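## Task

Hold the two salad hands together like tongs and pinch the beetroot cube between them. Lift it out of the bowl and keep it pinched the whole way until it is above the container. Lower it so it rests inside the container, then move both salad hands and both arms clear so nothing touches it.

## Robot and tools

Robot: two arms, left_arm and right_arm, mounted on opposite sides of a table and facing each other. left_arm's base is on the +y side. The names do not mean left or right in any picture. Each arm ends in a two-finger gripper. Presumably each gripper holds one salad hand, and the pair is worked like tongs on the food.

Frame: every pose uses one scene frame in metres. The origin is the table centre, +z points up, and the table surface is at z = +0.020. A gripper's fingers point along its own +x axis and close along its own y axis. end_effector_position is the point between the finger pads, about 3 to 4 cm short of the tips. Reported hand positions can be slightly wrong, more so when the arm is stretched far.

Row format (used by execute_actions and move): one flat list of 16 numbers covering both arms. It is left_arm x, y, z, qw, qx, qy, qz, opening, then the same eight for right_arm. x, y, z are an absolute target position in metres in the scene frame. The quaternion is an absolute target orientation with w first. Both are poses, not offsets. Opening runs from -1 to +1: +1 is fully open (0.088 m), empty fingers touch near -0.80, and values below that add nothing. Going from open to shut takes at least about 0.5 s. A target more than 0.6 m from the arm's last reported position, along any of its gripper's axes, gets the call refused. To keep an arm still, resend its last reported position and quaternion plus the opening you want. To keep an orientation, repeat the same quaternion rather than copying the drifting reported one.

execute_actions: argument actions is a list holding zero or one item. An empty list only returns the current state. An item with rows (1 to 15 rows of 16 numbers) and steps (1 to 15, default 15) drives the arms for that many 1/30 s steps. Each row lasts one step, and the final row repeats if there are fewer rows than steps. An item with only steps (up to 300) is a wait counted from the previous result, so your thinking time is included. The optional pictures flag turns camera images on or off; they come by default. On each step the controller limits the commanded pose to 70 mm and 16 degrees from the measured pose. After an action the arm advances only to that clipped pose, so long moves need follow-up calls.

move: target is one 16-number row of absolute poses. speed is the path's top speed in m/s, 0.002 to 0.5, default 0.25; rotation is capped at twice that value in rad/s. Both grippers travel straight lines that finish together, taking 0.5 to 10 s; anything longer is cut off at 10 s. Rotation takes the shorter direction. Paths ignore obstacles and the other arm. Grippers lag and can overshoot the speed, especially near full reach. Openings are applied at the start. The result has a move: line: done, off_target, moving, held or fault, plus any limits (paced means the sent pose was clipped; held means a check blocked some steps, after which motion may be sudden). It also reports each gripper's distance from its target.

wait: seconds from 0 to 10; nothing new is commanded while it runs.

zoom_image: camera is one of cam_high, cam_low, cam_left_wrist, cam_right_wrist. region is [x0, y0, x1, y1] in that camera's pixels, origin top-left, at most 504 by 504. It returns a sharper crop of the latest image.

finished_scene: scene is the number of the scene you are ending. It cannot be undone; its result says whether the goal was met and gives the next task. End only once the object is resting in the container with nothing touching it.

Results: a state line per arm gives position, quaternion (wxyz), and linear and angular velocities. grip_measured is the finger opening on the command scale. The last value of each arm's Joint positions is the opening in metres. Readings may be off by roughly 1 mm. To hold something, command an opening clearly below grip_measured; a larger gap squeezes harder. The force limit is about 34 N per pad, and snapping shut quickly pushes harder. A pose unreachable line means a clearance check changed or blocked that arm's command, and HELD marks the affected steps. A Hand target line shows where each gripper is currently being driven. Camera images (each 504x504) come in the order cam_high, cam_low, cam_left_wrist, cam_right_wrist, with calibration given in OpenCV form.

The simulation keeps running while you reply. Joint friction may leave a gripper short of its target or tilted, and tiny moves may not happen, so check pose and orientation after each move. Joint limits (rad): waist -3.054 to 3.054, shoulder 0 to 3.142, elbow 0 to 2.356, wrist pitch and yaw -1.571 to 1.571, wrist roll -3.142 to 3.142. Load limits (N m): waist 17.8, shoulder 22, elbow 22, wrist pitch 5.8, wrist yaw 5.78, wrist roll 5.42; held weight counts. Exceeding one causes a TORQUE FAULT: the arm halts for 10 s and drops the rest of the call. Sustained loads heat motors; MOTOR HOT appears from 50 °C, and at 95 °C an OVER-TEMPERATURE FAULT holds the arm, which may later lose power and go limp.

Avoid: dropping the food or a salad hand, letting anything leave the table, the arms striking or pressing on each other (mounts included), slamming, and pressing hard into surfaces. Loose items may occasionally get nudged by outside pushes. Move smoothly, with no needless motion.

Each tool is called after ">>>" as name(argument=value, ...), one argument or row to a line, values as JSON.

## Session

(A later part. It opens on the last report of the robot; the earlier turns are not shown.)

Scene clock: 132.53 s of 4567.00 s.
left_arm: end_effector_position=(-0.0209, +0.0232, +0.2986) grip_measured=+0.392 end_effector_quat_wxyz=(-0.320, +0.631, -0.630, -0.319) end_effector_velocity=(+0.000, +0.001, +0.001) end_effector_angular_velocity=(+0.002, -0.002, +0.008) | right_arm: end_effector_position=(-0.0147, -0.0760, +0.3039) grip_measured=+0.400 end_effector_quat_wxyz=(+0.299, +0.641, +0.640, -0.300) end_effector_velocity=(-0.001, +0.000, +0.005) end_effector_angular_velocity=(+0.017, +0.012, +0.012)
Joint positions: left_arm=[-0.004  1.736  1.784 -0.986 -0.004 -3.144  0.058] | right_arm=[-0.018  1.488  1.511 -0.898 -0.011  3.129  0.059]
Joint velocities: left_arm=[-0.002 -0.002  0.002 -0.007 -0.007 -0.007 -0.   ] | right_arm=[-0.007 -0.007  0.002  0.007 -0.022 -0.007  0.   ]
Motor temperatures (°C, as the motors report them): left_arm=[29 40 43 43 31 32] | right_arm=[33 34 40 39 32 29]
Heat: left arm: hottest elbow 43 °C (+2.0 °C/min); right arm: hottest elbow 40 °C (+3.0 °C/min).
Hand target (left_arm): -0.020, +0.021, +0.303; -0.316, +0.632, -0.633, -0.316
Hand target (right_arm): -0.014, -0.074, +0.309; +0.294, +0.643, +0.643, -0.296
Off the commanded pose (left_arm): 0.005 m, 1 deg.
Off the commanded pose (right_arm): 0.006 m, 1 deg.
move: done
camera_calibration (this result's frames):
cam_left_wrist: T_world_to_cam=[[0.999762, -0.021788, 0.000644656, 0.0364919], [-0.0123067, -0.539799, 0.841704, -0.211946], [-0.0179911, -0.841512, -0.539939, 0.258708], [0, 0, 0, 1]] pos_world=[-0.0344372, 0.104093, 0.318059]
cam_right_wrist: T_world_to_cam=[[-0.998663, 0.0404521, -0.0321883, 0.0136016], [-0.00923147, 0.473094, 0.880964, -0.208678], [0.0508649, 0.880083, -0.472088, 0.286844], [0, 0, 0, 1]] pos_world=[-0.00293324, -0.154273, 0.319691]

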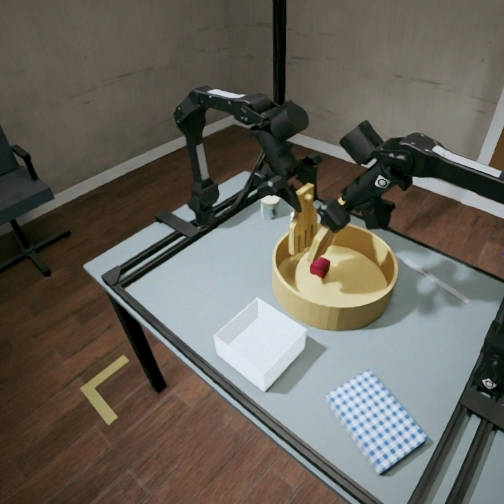

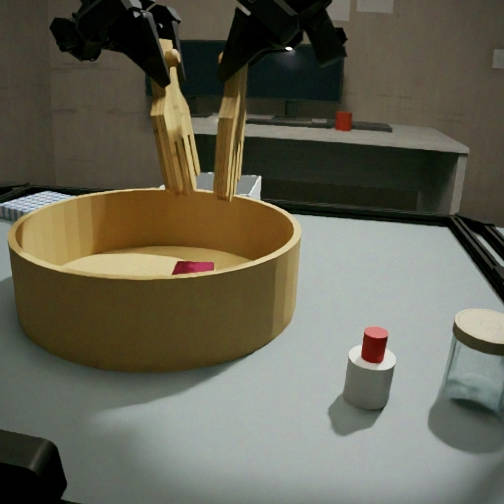

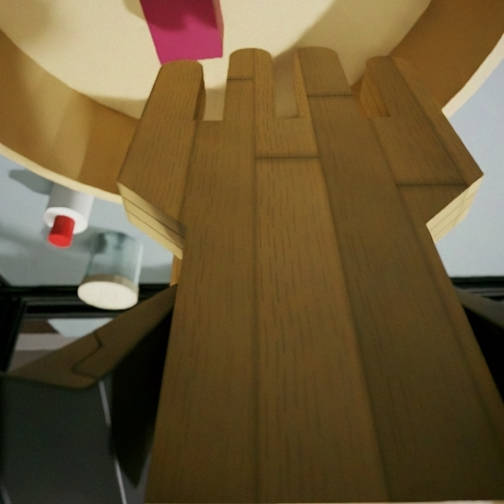

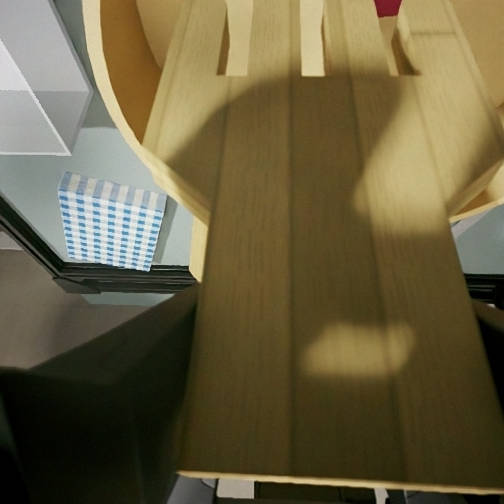

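>>> move(
  target=[-0.078,0.075,0.26,0.285,-0.647,0.647,0.285,-1,-0.072,-0.125,0.265,-0.25,-0.661,-0.661,0.25,-1],
  speed=0.12,
)

>>> move(
  target=[-0.078,0.065,0.19,0.285,-0.647,0.647,0.285,-1,-0.072,-0.118,0.196,-0.25,-0.661,-0.661,0.25,-1],
  speed=0.08,
)

>>> zoom_image(
  camera="cam_high",
  region=[270, 200, 380, 310],
)

Scene clock: 134.37 s of 4567.00 s.
left_arm: end_effector_position=(-0.0772, +0.0733, +0.2573) grip_measured=+0.391 end_effector_quat_wxyz=(-0.320, +0.610, -0.679, -0.254) end_effector_velocity=(+0.001, +0.005, -0.007) end_effector_angular_velocity=(+0.010, -0.004, +0.024) | right_arm: end_effector_position=(-0.0714, -0.1239, +0.2628) grip_measured=+0.400 end_effector_quat_wxyz=(+0.286, +0.624, +0.694, -0.217) end_effector_velocity=(+0.000, -0.003, -0.004) end_effector_angular_velocity=(+0.007, +0.001, +0.008)
Joint positions: left_arm=[-0.172  1.462  1.28  -0.66  -0.063 -3.144  0.058] | right_arm=[ 0.19   1.2    1.039 -0.574  0.083  3.141  0.059]
Joint velocities: left_arm=[-0.007 -0.012 -0.032  0.007 -0.022 -0.022 -0.   ] | right_arm=[-0.002 -0.017 -0.032  0.022 -0.007 -0.007  0.   ]
Motor temperatures (°C, as the motors report them): left_arm=[29 40 43 43 31 32] | right_arm=[33 34 40 39 32 29]
Heat: left arm: hottest elbow 43 °C (+2.0 °C/min); right arm: hottest elbow 40 °C (+3.0 °C/min).
Hand target (left_arm): -0.077, +0.075, +0.260; +0.317, -0.612, +0.681, +0.248
Hand target (right_arm): -0.072, -0.125, +0.265; +0.281, +0.626, +0.696, -0.212
Off the commanded pose (left_arm): 0.003 m, 8 deg.
Off the commanded pose (right_arm): 0.003 m, 8 deg.
joint sent to its limit (left arm) — the command would take joint 6 (wrist roll) past its lower limit, so that joint was sent only as far as its limit.
joint sent to its limit (right arm) — the command would take joint 6 (wrist roll) past its upper limit, so that joint was sent only as far as its limit.
move: off_target (left_arm, right_arm)
camera_calibration (this result's frames):
cam_left_wrist: T_world_to_cam=[[0.987553, -0.150354, 0.0461919, 0.0906505], [-0.109225, -0.444216, 0.889237, -0.177533], [-0.113181, -0.883214, -0.455109, 0.251448], [0, 0, 0, 1]] pos_world=[-0.080454, 0.156849, 0.268118]
cam_right_wrist: T_world_to_cam=[[-0.992922, -0.0853093, -0.082628, -0.044426], [-0.106558, 0.3327, 0.936993, -0.189426], [-0.0524439, 0.939166, -0.339436, 0.277514], [0, 0, 0, 1]] pos_world=[-0.0497426, -0.201399, 0.268018]

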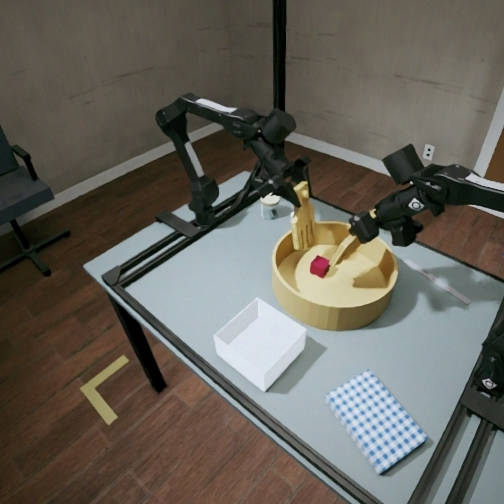

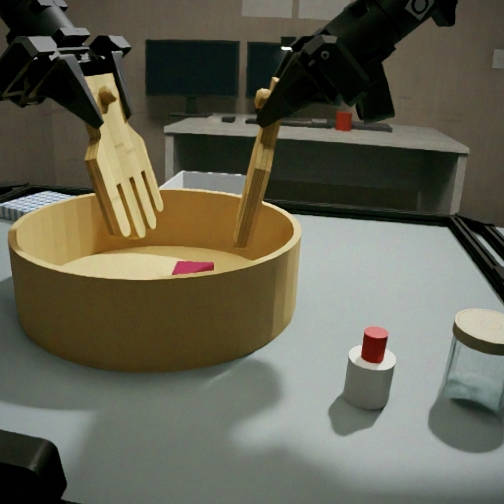

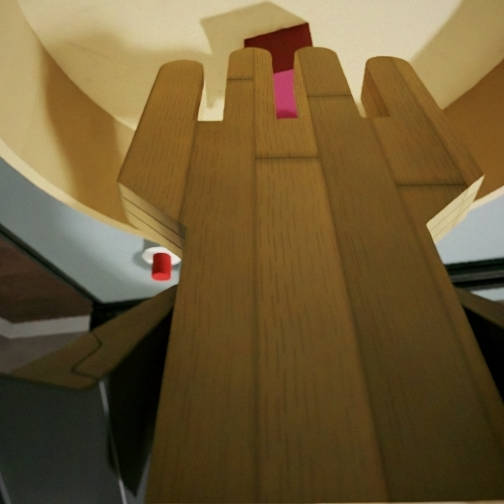

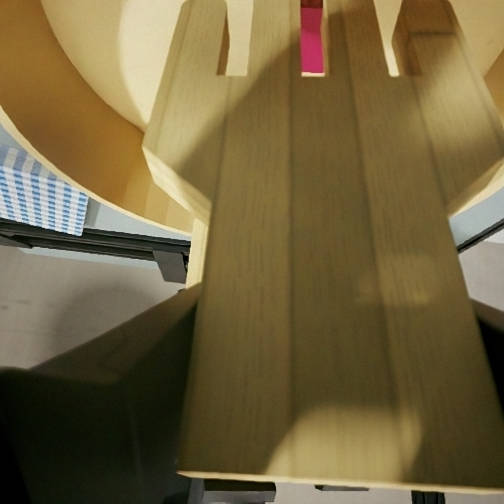

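Scene clock: 135.63 s of 4567.00 s.
left_arm: end_effector_position=(-0.0785, +0.0650, +0.1943) grip_measured=+0.391 end_effector_quat_wxyz=(-0.313, +0.613, -0.682, -0.248) end_effector_velocity=(+0.002, -0.002, -0.000) end_effector_angular_velocity=(-0.024, -0.007, +0.018) | right_arm: end_effector_position=(-0.0725, -0.1190, +0.1973) grip_measured=+0.400 end_effector_quat_wxyz=(+0.282, +0.625, +0.696, -0.213) end_effector_velocity=(-0.001, +0.003, +0.000) end_effector_angular_velocity=(+0.031, +0.005, +0.008)
Joint positions: left_arm=[-0.173  1.501  1.052 -0.373 -0.064 -3.144  0.058] | right_arm=[ 0.19   1.23   0.79  -0.282  0.083  3.141  0.059]
Joint velocities: left_arm=[-0.002 -0.002 -0.017  0.037 -0.022 -0.007 -0.   ] | right_arm=[-0.002 -0.002 -0.022  0.051 -0.007 -0.007  0.   ]
Motor temperatures (°C, as the motors report them): left_arm=[29 40 43 43 31 32] | right_arm=[33 34 40 39 32 29]
Heat: left arm: hottest elbow 43 °C (+2.0 °C/min); right arm: hottest elbow 40 °C (+3.0 °C/min).
Hand target (left_arm): -0.078, +0.066, +0.190; +0.316, -0.614, +0.680, +0.248
Hand target (right_arm): -0.072, -0.119, +0.196; +0.281, +0.628, +0.694, -0.213
Off the commanded pose (left_arm): 0.004 m, 8 deg.
Off the commanded pose (right_arm): 0.002 m, 8 deg.
joint sent to its limit (left arm) — the command would take joint 6 (wrist roll) past its lower limit, so that joint was sent only as far as its limit.
joint sent to its limit (right arm) — the command would take joint 6 (wrist roll) past its upper limit, so that joint was sent only as far as its limit.
move: off_target (left_arm, right_arm)
camera_calibration (this result's frames):
cam_left_wrist: T_world_to_cam=[[0.987756, -0.148796, 0.0468816, 0.0934418], [-0.106896, -0.426647, 0.898079, -0.127992], [-0.113629, -0.892094, -0.437329, 0.212371], [0, 0, 0, 1]] pos_world=[-0.081848, 0.148751, 0.203442]
cam_right_wrist: T_world_to_cam=[[-0.993079, -0.0847053, -0.0813543, -0.0506698], [-0.104515, 0.321403, 0.941157, -0.131882], [-0.0535735, 0.943146, -0.328031, 0.248815], [0, 0, 0, 1]] pos_world=[-0.0507729, -0.196574, 0.201618]

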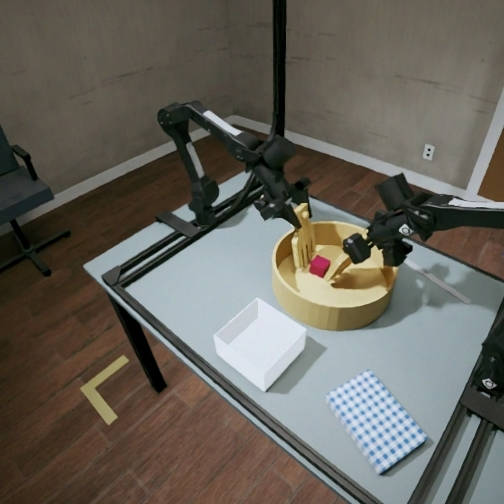

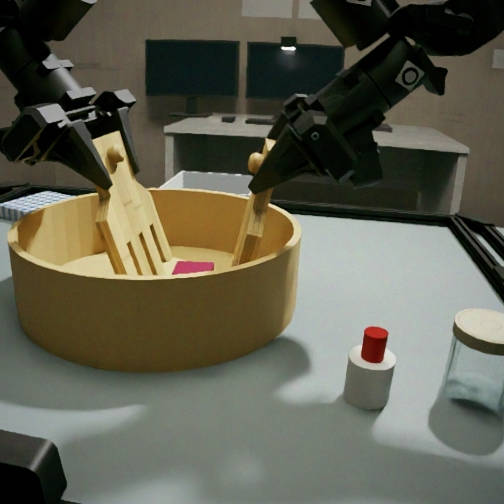

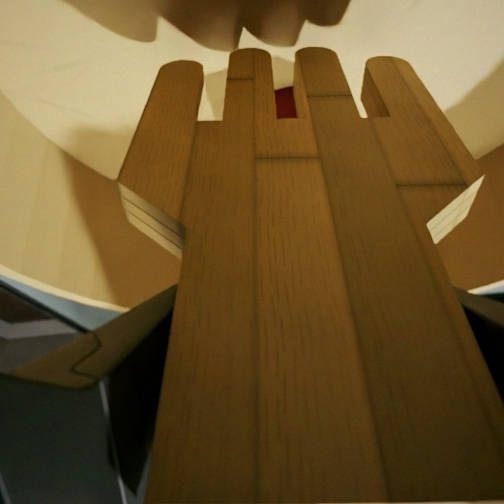

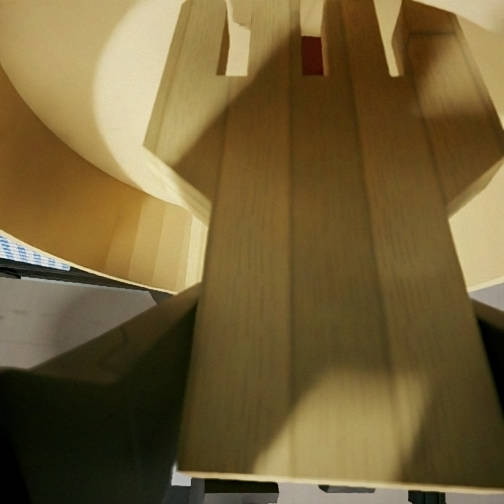

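Region (270, 200, 380, 310) of cam_high's 504x504 image, scaled by 4.582, with more detail than that image has.

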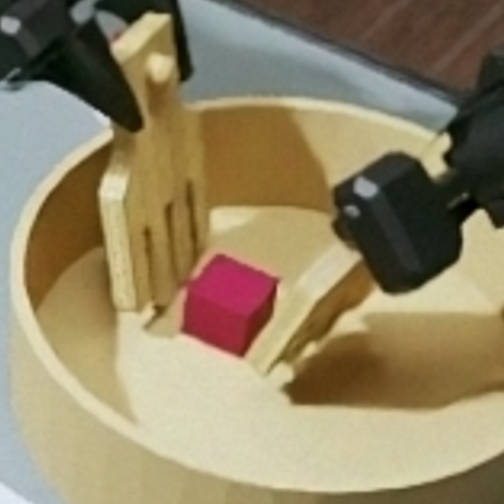

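>>> move(
  target=[-0.078,0.036,0.198,0.285,-0.647,0.647,0.285,-1,-0.072,-0.09,0.203,-0.25,-0.661,-0.661,0.25,-1],
  speed=0.03,
)

Scene clock: 138.63 s of 4567.00 s.
left_arm: end_effector_position=(-0.0790, +0.0441, +0.1893) grip_measured=+0.391 end_effector_quat_wxyz=(-0.324, +0.611, -0.675, -0.258) end_effector_velocity=(+0.003, +0.001, -0.003) end_effector_angular_velocity=(+0.018, -0.034, -0.005) | right_arm: end_effector_position=(-0.0720, -0.0966, +0.1949) grip_measured=+0.400 end_effector_quat_wxyz=(+0.288, +0.627, +0.689, -0.222) end_effector_velocity=(-0.000, +0.001, -0.001) end_effector_angular_velocity=(-0.008, +0.009, -0.002)
Joint positions: left_arm=[-0.165  1.6    1.149 -0.402 -0.065 -3.144  0.058] | right_arm=[ 0.178  1.336  0.868 -0.277  0.084  3.143  0.059]
Joint velocities: left_arm=[-0.002  0.007  0.007 -0.022 -0.022  0.022 -0.   ] | right_arm=[-0.002  0.007  0.007 -0.007 -0.007  0.007  0.   ]
Motor temperatures (°C, as the motors report them): left_arm=[29 40 43 43 31 32] | right_arm=[33 34 40 39 32 29]
Heat: left arm: hottest elbow 43 °C (+2.0 °C/min); right arm: hottest elbow 40 °C (+2.0 °C/min).
Hand target (left_arm): -0.078, +0.036, +0.198; +0.313, -0.617, +0.677, +0.251
Hand target (right_arm): -0.071, -0.090, +0.203; +0.278, +0.632, +0.691, -0.215
Off the commanded pose (left_arm): 0.012 m, 8 deg.
Off the commanded pose (right_arm): 0.010 m, 7 deg.
joint sent to its limit (left arm) — the command would take joint 6 (wrist roll) past its lower limit, so that joint was sent only as far as its limit.
joint sent to its limit (right arm) — the command would take joint 6 (wrist roll) past its upper limit, so that joint was sent only as far as its limit.
move: off_target (left_arm, right_arm)
camera_calibration (this result's frames):
cam_left_wrist: T_world_to_cam=[[0.988579, -0.142894, 0.0478887, 0.0906837], [-0.108689, -0.455888, 0.883376, -0.128592], [-0.104398, -0.878492, -0.466212, 0.197108], [0, 0, 0, 1]] pos_world=[-0.0830468, 0.127493, 0.201147]
cam_right_wrist: T_world_to_cam=[[-0.99399, -0.0719329, -0.0825239, -0.0471097], [-0.102373, 0.34369, 0.933487, -0.132905], [-0.0387858, 0.936324, -0.348988, 0.231412], [0, 0, 0, 1]] pos_world=[-0.051457, -0.174387, 0.200938]

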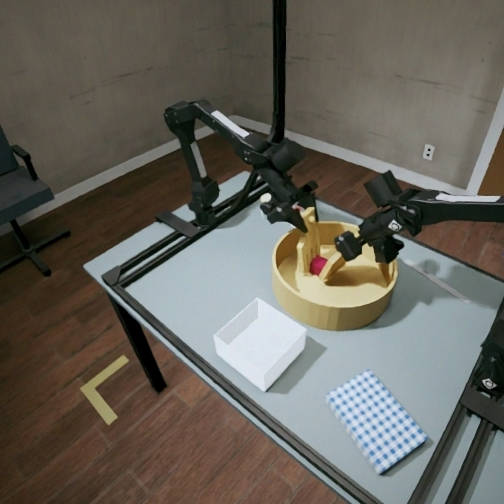

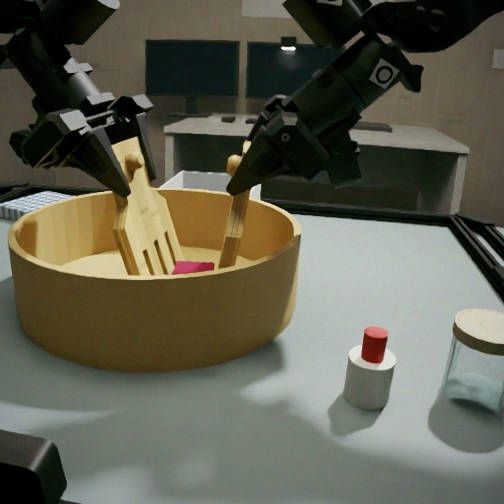

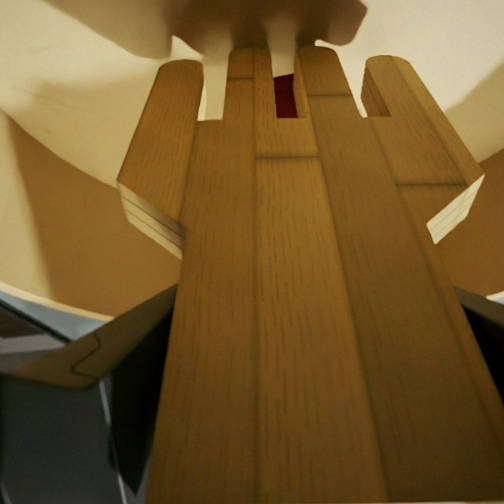

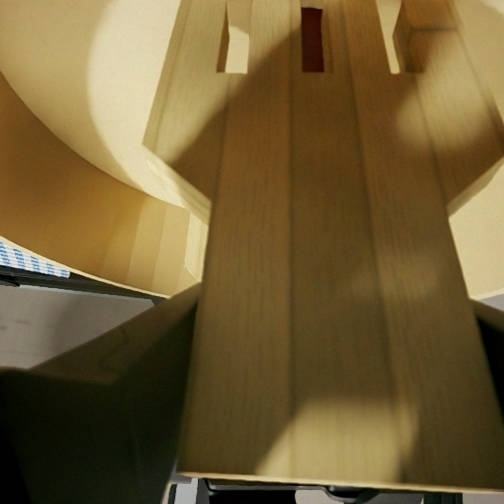

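>>> move(
  target=[-0.078,0.03,0.2,0.285,-0.647,0.647,0.285,-1,-0.072,-0.082,0.205,-0.25,-0.661,-0.661,0.25,-1],
  speed=0.02,
)

>>> move(
  target=[-0.018,0.034,0.197,0.285,-0.647,0.647,0.285,-1,-0.012,-0.078,0.202,-0.25,-0.661,-0.661,0.25,-1],
  speed=0.03,
)

>>> zoom_image(
  camera="cam_high",
  region=[260, 200, 370, 310],
)

Scene clock: 142.80 s of 4567.00 s.
left_arm: end_effector_position=(-0.0789, +0.0390, +0.1897) grip_measured=+0.391 end_effector_quat_wxyz=(-0.326, +0.610, -0.673, -0.261) end_effector_velocity=(+0.001, +0.003, -0.003) end_effector_angular_velocity=(+0.022, +0.005, +0.019) | right_arm: end_effector_position=(-0.0723, -0.0890, +0.1959) grip_measured=+0.400 end_effector_quat_wxyz=(+0.289, +0.627, +0.688, -0.225) end_effector_velocity=(-0.000, -0.000, -0.001) end_effector_angular_velocity=(-0.008, -0.002, +0.008)
Joint positions: left_arm=[-0.163  1.622  1.178 -0.417 -0.064 -3.144  0.058] | right_arm=[ 0.173  1.369  0.901 -0.282  0.08   3.143  0.059]
Joint velocities: left_arm=[-0.002  0.002  0.002 -0.022 -0.007 -0.022 -0.   ] | right_arm=[-0.002  0.002  0.002 -0.007 -0.007 -0.007 -0.   ]
Motor temperatures (°C, as the motors report them): left_arm=[29 40 43 44 31 32] | right_arm=[33 33 40 40 32 29]
Heat: left arm: hottest wrist pitch 44 °C (+2.0 °C/min); right arm: hottest elbow 40 °C (+2.0 °C/min).
Hand target (left_arm): -0.078, +0.030, +0.200; +0.312, -0.618, +0.677, +0.251
Hand target (right_arm): -0.071, -0.082, +0.205; +0.278, +0.633, +0.690, -0.216
Off the commanded pose (left_arm): 0.014 m, 8 deg.
Off the commanded pose (right_arm): 0.011 m, 7 deg.
joint sent to its limit (left arm) — the command would take joint 6 (wrist roll) past its lower limit, so that joint was sent only as far as its limit.
joint sent to its limit (right arm) — the command would take joint 6 (wrist roll) past its upper limit, so that joint was sent only as far as its limit.
move: off_target (left_arm, right_arm)
camera_calibration (this result's frames):
cam_left_wrist: T_world_to_cam=[[0.98883, -0.141377, 0.0471934, 0.089914], [-0.108205, -0.463188, 0.87963, -0.130113], [-0.1025, -0.874911, -0.473312, 0.194189], [0, 0, 0, 1]] pos_world=[-0.0830842, 0.122343, 0.20212]
cam_right_wrist: T_world_to_cam=[[-0.994295, -0.0703425, -0.080188, -0.0470405], [-0.099833, 0.348889, 0.931831, -0.13556], [-0.0375706, 0.93452, -0.353921, 0.225467], [0, 0, 0, 1]] pos_world=[-0.0518345, -0.166717, 0.202345]

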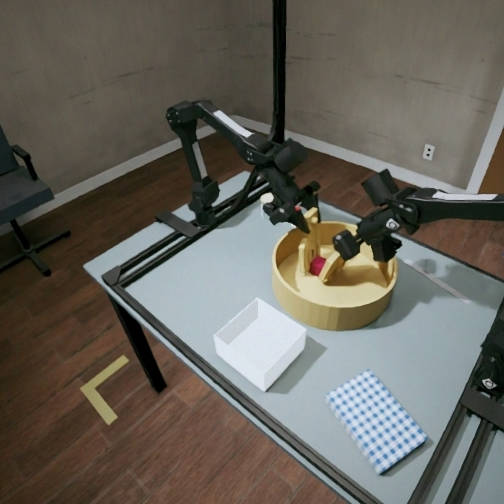

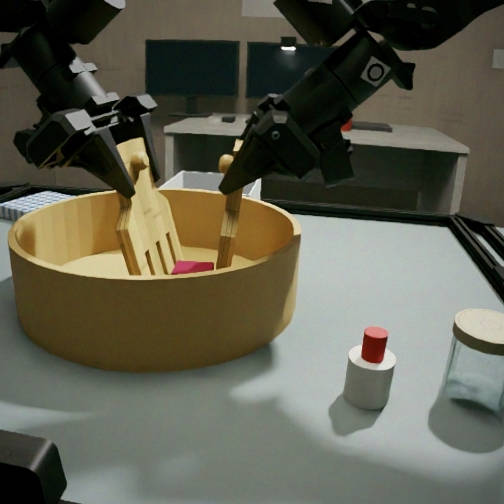

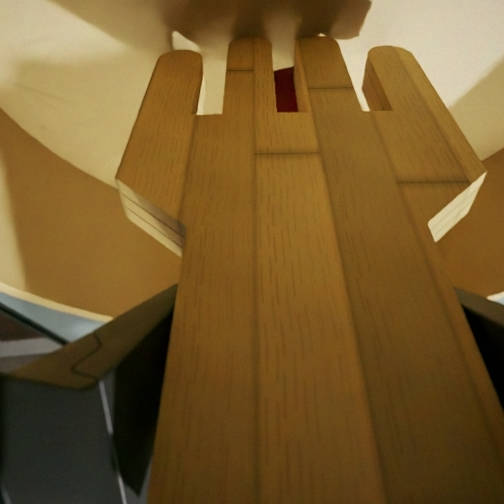

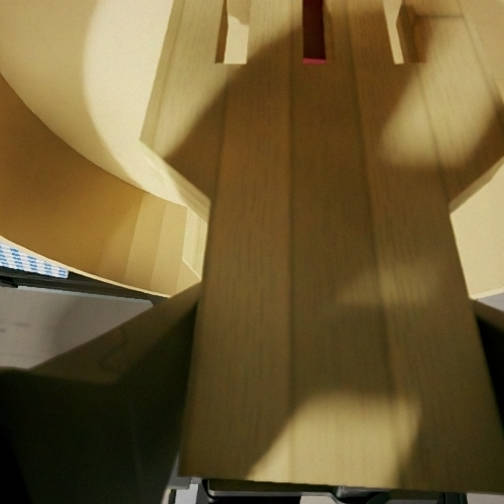

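Scene clock: 145.30 s of 4567.00 s.
left_arm: end_effector_position=(-0.0211, +0.0356, +0.1890) grip_measured=+0.391 end_effector_quat_wxyz=(-0.293, +0.640, -0.645, -0.296) end_effector_velocity=(+0.004, +0.002, -0.001) end_effector_angular_velocity=(+0.007, -0.012, +0.022) | right_arm: end_effector_position=(-0.0143, -0.0844, +0.1950) grip_measured=+0.400 end_effector_quat_wxyz=(+0.258, +0.656, +0.660, -0.260) end_effector_velocity=(+0.003, -0.000, -0.003) end_effector_angular_velocity=(-0.002, -0.000, -0.002)
Joint positions: left_arm=[ 0.     1.619  1.171 -0.412  0.008 -3.142  0.058] | right_arm=[-0.025  1.372  0.901 -0.278 -0.024  3.126  0.059]
Joint velocities: left_arm=[ 0.002 -0.002 -0.002 -0.007 -0.022 -0.007 -0.   ] | right_arm=[-0.012  0.002 -0.007  0.007 -0.007 -0.007 -0.   ]
Motor temperatures (°C, as the motors report them): left_arm=[29 40 43 44 31 32] | right_arm=[33 33 40 40 32 29]
Heat: left arm: hottest wrist pitch 44 °C (+2.0 °C/min); right arm: hottest elbow 40 °C (+2.0 °C/min).
Hand target (left_arm): -0.018, +0.034, +0.197; -0.284, +0.647, -0.647, -0.285
Hand target (right_arm): -0.012, -0.079, +0.202; +0.250, +0.661, +0.661, -0.251
Off the commanded pose (left_arm): 0.009 m, 2 deg.
Off the commanded pose (right_arm): 0.010 m, 2 deg.
move: off_target (left_arm, right_arm)
camera_calibration (this result's frames):
cam_left_wrist: T_world_to_cam=[[0.999604, -0.027566, -0.0056675, 0.0384129], [-0.00800794, -0.471669, 0.88174, -0.122896], [-0.0269792, -0.881345, -0.471703, 0.198345], [0, 0, 0, 1]] pos_world=[-0.0340306, 0.117903, 0.20214]
cam_right_wrist: T_world_to_cam=[[-0.998972, 0.0394871, -0.0222685, 0.00873181], [-0.00661956, 0.358894, 0.933355, -0.128636], [0.0448475, 0.932543, -0.358264, 0.224942], [0, 0, 0, 1]] pos_world=[-0.00221675, -0.163946, 0.200846]

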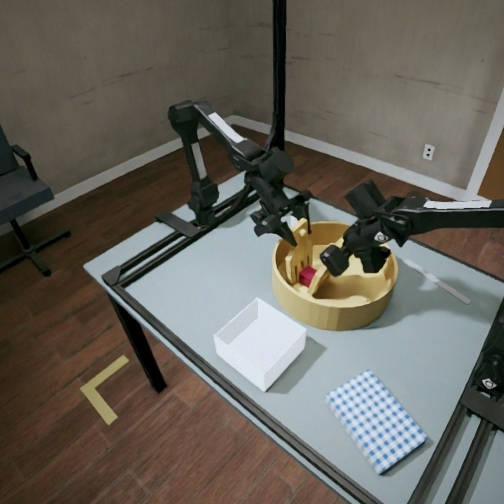

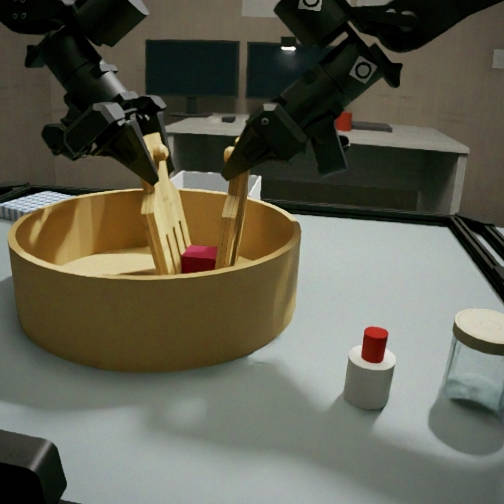

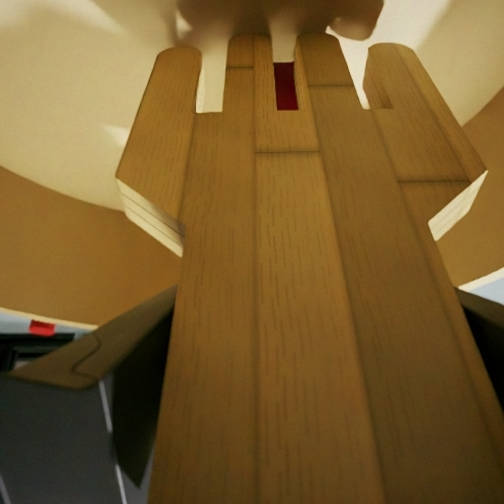

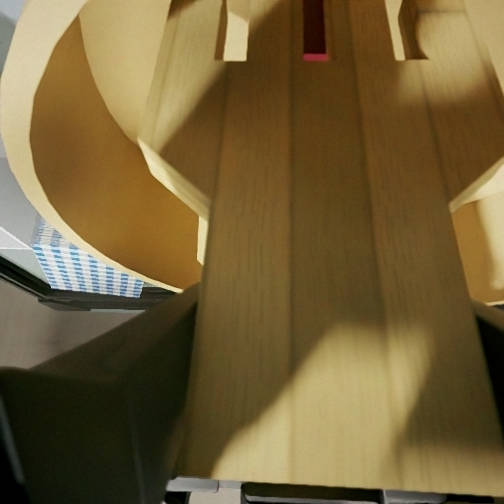

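Region (260, 200, 370, 310) of cam_high's 504x504 image, scaled by 4.582, with more detail than that image has.

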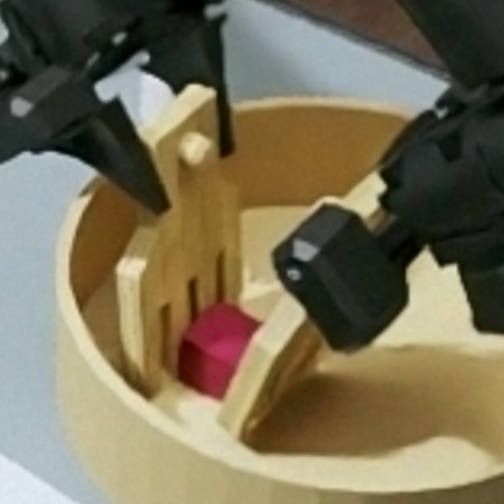

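Carried along. Squeeze and lift with rows.

>>> execute_actions(
  actions=[
    {"rows":[[-0.018,0.032,0.198,0.285,-0.647,0.647,0.285,-1,-0.012,-0.078,0.203,-0.25,-0.661,-0.661,0.25,-1],[-0.018,0.03,0.198,0.285,-0.647,0.647,0.285,-1,-0.012,-0.078,0.203,-0.25,-0.661,-0.661,0.25,-1],[-0.018,0.028,0.199,0.285,-0.647,0.647,0.285,-1,-0.012,-0.077,0.204,-0.25,-0.661,-0.661,0.25,-1],[-0.018,0.026,0.2,0.285,-0.647,0.647,0.285,-1,-0.012,-0.077,0.205,-0.25,-0.661,-0.661,0.25,-1],[-0.018,0.025,0.201,0.285,-0.647,0.647,0.285,-1,-0.012,-0.076,0.206,-0.25,-0.661,-0.661,0.25,-1],[-0.018,0.024,0.203,0.285,-0.647,0.647,0.285,-1,-0.012,-0.076,0.208,-0.25,-0.661,-0.661,0.25,-1],[-0.018,0.024,0.205,0.285,-0.647,0.647,0.285,-1,-0.012,-0.075,0.21,-0.25,-0.661,-0.661,0.25,-1],[-0.018,0.024,0.207,0.285,-0.647,0.647,0.285,-1,-0.012,-0.075,0.212,-0.25,-0.661,-0.661,0.25,-1],[-0.018,0.024,0.21,0.285,-0.647,0.647,0.285,-1,-0.012,-0.075,0.215,-0.25,-0.661,-0.661,0.25,-1],[-0.018,0.024,0.213,0.285,-0.647,0.647,0.285,-1,-0.012,-0.075,0.218,-0.25,-0.661,-0.661,0.25,-1],[-0.018,0.024,0.216,0.285,-0.647,0.647,0.285,-1,-0.012,-0.075,0.221,-0.25,-0.661,-0.661,0.25,-1],[-0.018,0.024,0.219,0.285,-0.647,0.647,0.285,-1,-0.012,-0.075,0.224,-0.25,-0.661,-0.661,0.25,-1],[-0.018,0.024,0.222,0.285,-0.647,0.647,0.285,-1,-0.012,-0.075,0.227,-0.25,-0.661,-0.661,0.25,-1],[-0.018,0.024,0.225,0.285,-0.647,0.647,0.285,-1,-0.012,-0.075,0.23,-0.25,-0.661,-0.661,0.25,-1],[-0.018,0.024,0.228,0.285,-0.647,0.647,0.285,-1,-0.012,-0.075,0.233,-0.25,-0.661,-0.661,0.25,-1]]},
  ],
  pictures=false,
)

>>> execute_actions(
  actions=[
    {"rows":[[-0.018,0.024,0.231,0.285,-0.647,0.647,0.285,-1,-0.012,-0.075,0.236,-0.25,-0.661,-0.661,0.25,-1],[-0.018,0.024,0.234,0.285,-0.647,0.647,0.285,-1,-0.012,-0.075,0.239,-0.25,-0.661,-0.661,0.25,-1],[-0.018,0.024,0.237,0.285,-0.647,0.647,0.285,-1,-0.012,-0.075,0.242,-0.25,-0.661,-0.661,0.25,-1],[-0.018,0.024,0.24,0.285,-0.647,0.647,0.285,-1,-0.012,-0.075,0.245,-0.25,-0.661,-0.661,0.25,-1],[-0.018,0.024,0.243,0.285,-0.647,0.647,0.285,-1,-0.012,-0.075,0.248,-0.25,-0.661,-0.661,0.25,-1],[-0.018,0.024,0.246,0.285,-0.647,0.647,0.285,-1,-0.012,-0.075,0.251,-0.25,-0.661,-0.661,0.25,-1],[-0.018,0.024,0.249,0.285,-0.647,0.647,0.285,-1,-0.012,-0.075,0.254,-0.25,-0.661,-0.661,0.25,-1],[-0.018,0.024,0.252,0.285,-0.647,0.647,0.285,-1,-0.012,-0.075,0.257,-0.25,-0.661,-0.661,0.25,-1],[-0.018,0.024,0.255,0.285,-0.647,0.647,0.285,-1,-0.012,-0.075,0.26,-0.25,-0.661,-0.661,0.25,-1],[-0.018,0.024,0.258,0.285,-0.647,0.647,0.285,-1,-0.012,-0.075,0.263,-0.25,-0.661,-0.661,0.25,-1],[-0.018,0.024,0.261,0.285,-0.647,0.647,0.285,-1,-0.012,-0.075,0.266,-0.25,-0.661,-0.661,0.25,-1],[-0.018,0.024,0.264,0.285,-0.647,0.647,0.285,-1,-0.012,-0.075,0.269,-0.25,-0.661,-0.661,0.25,-1]]},
  ],
)

Scene clock: 147.90 s of 4567.00 s.
left_arm: end_effector_position=(-0.0201, +0.0315, +0.2056) grip_measured=+0.391 end_effector_quat_wxyz=(-0.296, +0.640, -0.643, -0.299) end_effector_velocity=(-0.004, +0.001, +0.066) end_effector_angular_velocity=(+0.051, +0.010, -0.006) | right_arm: end_effector_position=(-0.0133, -0.0812, +0.2088) grip_measured=+0.400 end_effector_quat_wxyz=(+0.263, +0.655, +0.657, -0.266) end_effector_velocity=(+0.002, +0.003, +0.063) end_effector_angular_velocity=(-0.056, -0.009, -0.003)
Joint positions: left_arm=[ 0.003  1.628  1.253 -0.493  0.008 -3.14   0.058] | right_arm=[-0.027  1.382  0.976 -0.36  -0.024  3.125  0.059]
Joint velocities: left_arm=[-0.007 -0.007  0.286 -0.344  0.007 -0.007 -0.   ] | right_arm=[-0.002 -0.002  0.286 -0.344  0.007 -0.007 -0.   ]
Motor temperatures (°C, as the motors report them): left_arm=[29 41 43 44 31 32] | right_arm=[33 33 40 40 32 29]
Heat: left arm: hottest wrist pitch 44 °C (+2.0 °C/min); right arm: hottest elbow 40 °C (+2.0 °C/min).
Hand target (left_arm): -0.018, +0.025, +0.228; -0.284, +0.647, -0.647, -0.284
Hand target (right_arm): -0.012, -0.076, +0.233; +0.249, +0.662, +0.662, -0.250
Off the commanded pose (left_arm): 0.024 m, 2 deg.
Off the commanded pose (right_arm): 0.025 m, 2 deg.
Steps of this call (steps 1 to 63: nothing new was sent; steps 64 to 78: all 15 steps of this action). Readings (end_effector_position):
64: left_arm (-0.0203, +0.0351, +0.1895) | right_arm (-0.0137, -0.0836, +0.1953)
65: left_arm (-0.0203, +0.0351, +0.1895) | right_arm (-0.0137, -0.0835, +0.1954)
67: left_arm (-0.0203, +0.0352, +0.1895) | right_arm (-0.0135, -0.0831, +0.1956)
71: left_arm (-0.0201, +0.0331, +0.1921) | right_arm (-0.0135, -0.0824, +0.1968)
78: the state above

Scene clock: 148.40 s of 4567.00 s.
left_arm: end_effector_position=(-0.0201, +0.0306, +0.2441) grip_measured=+0.392 end_effector_quat_wxyz=(-0.299, +0.638, -0.642, -0.301) end_effector_velocity=(+0.002, -0.002, +0.049) end_effector_angular_velocity=(-0.017, -0.001, +0.013) | right_arm: end_effector_position=(-0.0132, -0.0798, +0.2478) grip_measured=+0.401 end_effector_quat_wxyz=(+0.265, +0.654, +0.656, -0.268) end_effector_velocity=(+0.002, -0.001, +0.051) end_effector_angular_velocity=(+0.012, -0.021, +0.008)
Joint positions: left_arm=[ 0.003  1.628  1.41  -0.658  0.008 -3.14   0.058] | right_arm=[-0.027  1.378  1.132 -0.527 -0.024  3.125  0.059]
Joint velocities: left_arm=[ 0.002  0.002  0.188 -0.168 -0.007 -0.007 -0.   ] | right_arm=[-0.002 -0.012  0.183 -0.183  0.007 -0.022 -0.   ]
Motor temperatures (°C, as the motors report them): left_arm=[29 41 43 44 31 32] | right_arm=[33 34 40 40 32 29]
Heat: left arm: hottest wrist pitch 44 °C (+2.0 °C/min); right arm: hottest elbow 40 °C (+2.0 °C/min).
Hand target (left_arm): -0.018, +0.024, +0.264; -0.285, +0.647, -0.647, -0.285
Hand target (right_arm): -0.012, -0.075, +0.269; +0.250, +0.662, +0.661, -0.250
Off the commanded pose (left_arm): 0.021 m, 3 deg.
Off the commanded pose (right_arm): 0.022 m, 3 deg.
Steps of this call (steps 1 to 15: all 15 steps of this action). Readings (end_effector_position):
1: left_arm (-0.0201, +0.0314, +0.2078) | right_arm (-0.0133, -0.0810, +0.2111)
2: left_arm (-0.0201, +0.0313, +0.2101) | right_arm (-0.0133, -0.0808, +0.2135)
4: left_arm (-0.0201, +0.0311, +0.2150) | right_arm (-0.0133, -0.0804, +0.2183)
8: left_arm (-0.0201, +0.0307, +0.2258) | right_arm (-0.0133, -0.0801, +0.2294)
15: the state above
camera_calibration (this result's frames):
cam_left_wrist: T_world_to_cam=[[0.999639, -0.0263511, -0.00515794, 0.0374462], [-0.00831372, -0.486401, 0.873696, -0.171412], [-0.0255317, -0.873338, -0.486445, 0.223259], [0, 0, 0, 1]] pos_world=[-0.0331576, 0.112592, 0.258558]
cam_right_wrist: T_world_to_cam=[[-0.998891, 0.040826, -0.0234312, 0.0112436], [-0.00612226, 0.380866, 0.92461, -0.175647], [0.0466722, 0.923728, -0.380194, 0.244273], [0, 0, 0, 1]] pos_world=[-0.00124501, -0.159203, 0.25554]

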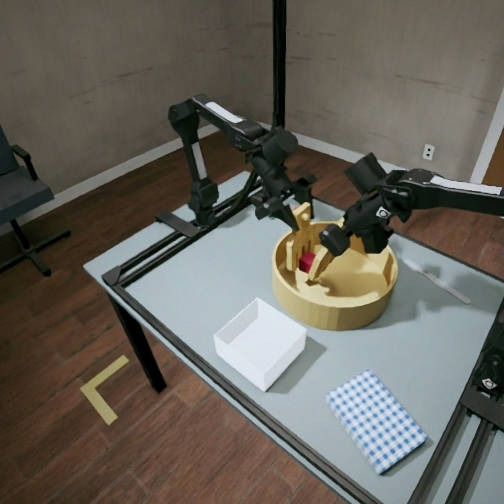

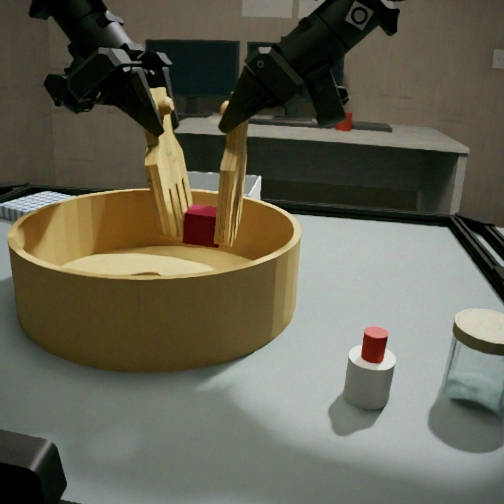

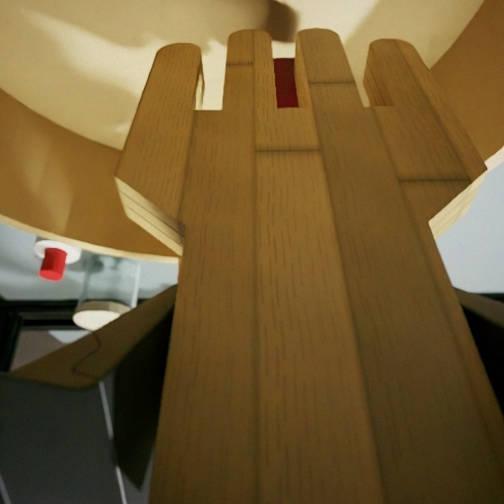

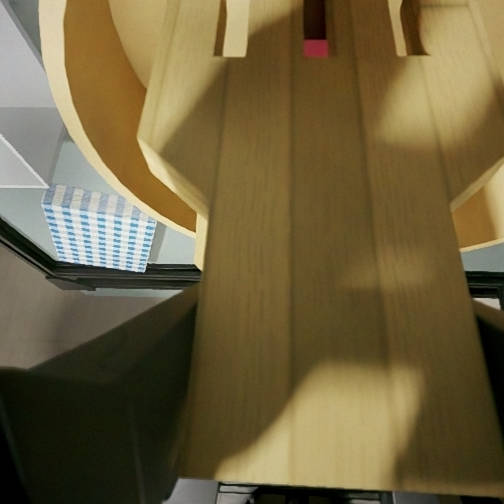

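>>> execute_actions(
  actions=[],
)

Scene clock: 149.83 s of 4567.00 s.
left_arm: end_effector_position=(-0.0199, +0.0300, +0.2503) grip_measured=+0.391 end_effector_quat_wxyz=(-0.298, +0.639, -0.643, -0.300) end_effector_velocity=(-0.002, +0.004, -0.001) end_effector_angular_velocity=(+0.017, +0.009, +0.014) | right_arm: end_effector_position=(-0.0131, -0.0792, +0.2540) grip_measured=+0.400 end_effector_quat_wxyz=(+0.264, +0.655, +0.656, -0.266) end_effector_velocity=(-0.000, -0.006, -0.006) end_effector_angular_velocity=(-0.037, +0.011, -0.002)
Joint positions: left_arm=[ 0.003  1.628  1.432 -0.676  0.008 -3.14   0.058] | right_arm=[-0.028  1.378  1.153 -0.544 -0.024  3.125  0.059]
Joint velocities: left_arm=[-0.007 -0.002  0.002 -0.022 -0.007 -0.022 -0.   ] | right_arm=[-0.002 -0.002 -0.002 -0.037 -0.007  0.007 -0.   ]
Motor temperatures (°C, as the motors report them): left_arm=[29 41 43 45 31 32] | right_arm=[33 34 40 40 32 29]
Heat: left arm: hottest wrist pitch 45 °C (+3.0 °C/min); right arm: hottest elbow 40 °C (+2.0 °C/min).
Hand target (left_arm): -0.018, +0.024, +0.264; -0.285, +0.647, -0.647, -0.285
Hand target (right_arm): -0.012, -0.075, +0.269; +0.250, +0.661, +0.661, -0.250
Off the commanded pose (left_arm): 0.015 m, 2 deg.
Off the commanded pose (right_arm): 0.016 m, 3 deg.
Steps of this call (steps 1 to 43: nothing new was sent). Readings (end_effector_position):
1: left_arm (-0.0200, +0.0305, +0.2455) | right_arm (-0.0132, -0.0797, +0.2493)
2: left_arm (-0.0200, +0.0304, +0.2465) | right_arm (-0.0132, -0.0796, +0.2502)
4: left_arm (-0.0200, +0.0305, +0.2476) | right_arm (-0.0132, -0.0795, +0.2515)
8: left_arm (-0.0199, +0.0304, +0.2488) | right_arm (-0.0131, -0.0795, +0.2525)
43: the state above
camera_calibration (this result's frames):
cam_left_wrist: T_world_to_cam=[[0.999657, -0.0257459, -0.00474449, 0.0371213], [-0.00827642, -0.482737, 0.875727, -0.177665], [-0.0248367, -0.875387, -0.482784, 0.224971], [0, 0, 0, 1]] pos_world=[-0.0329915, 0.112127, 0.264374]
cam_right_wrist: T_world_to_cam=[[-0.998873, 0.0413052, -0.0233744, 0.0115473], [-0.00608463, 0.376987, 0.926199, -0.182266], [0.0470686, 0.925297, -0.376311, 0.245182], [0, 0, 0, 1]] pos_world=[-0.00111515, -0.158631, 0.261349]

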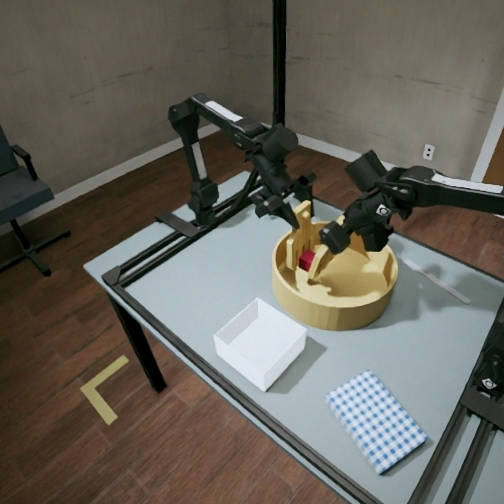

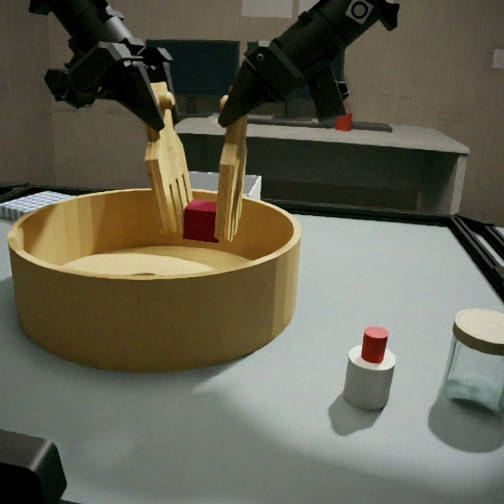

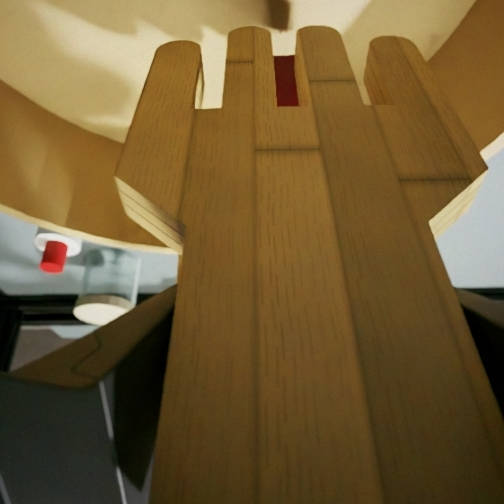

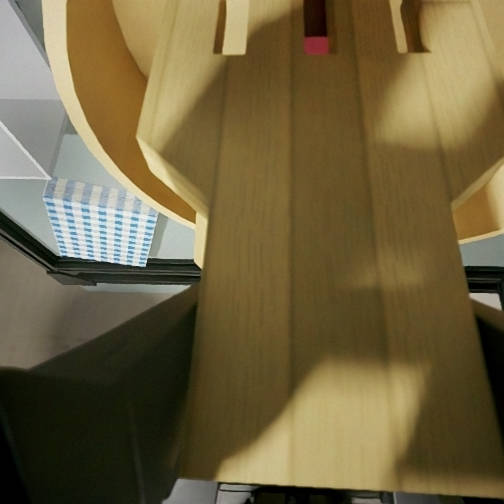

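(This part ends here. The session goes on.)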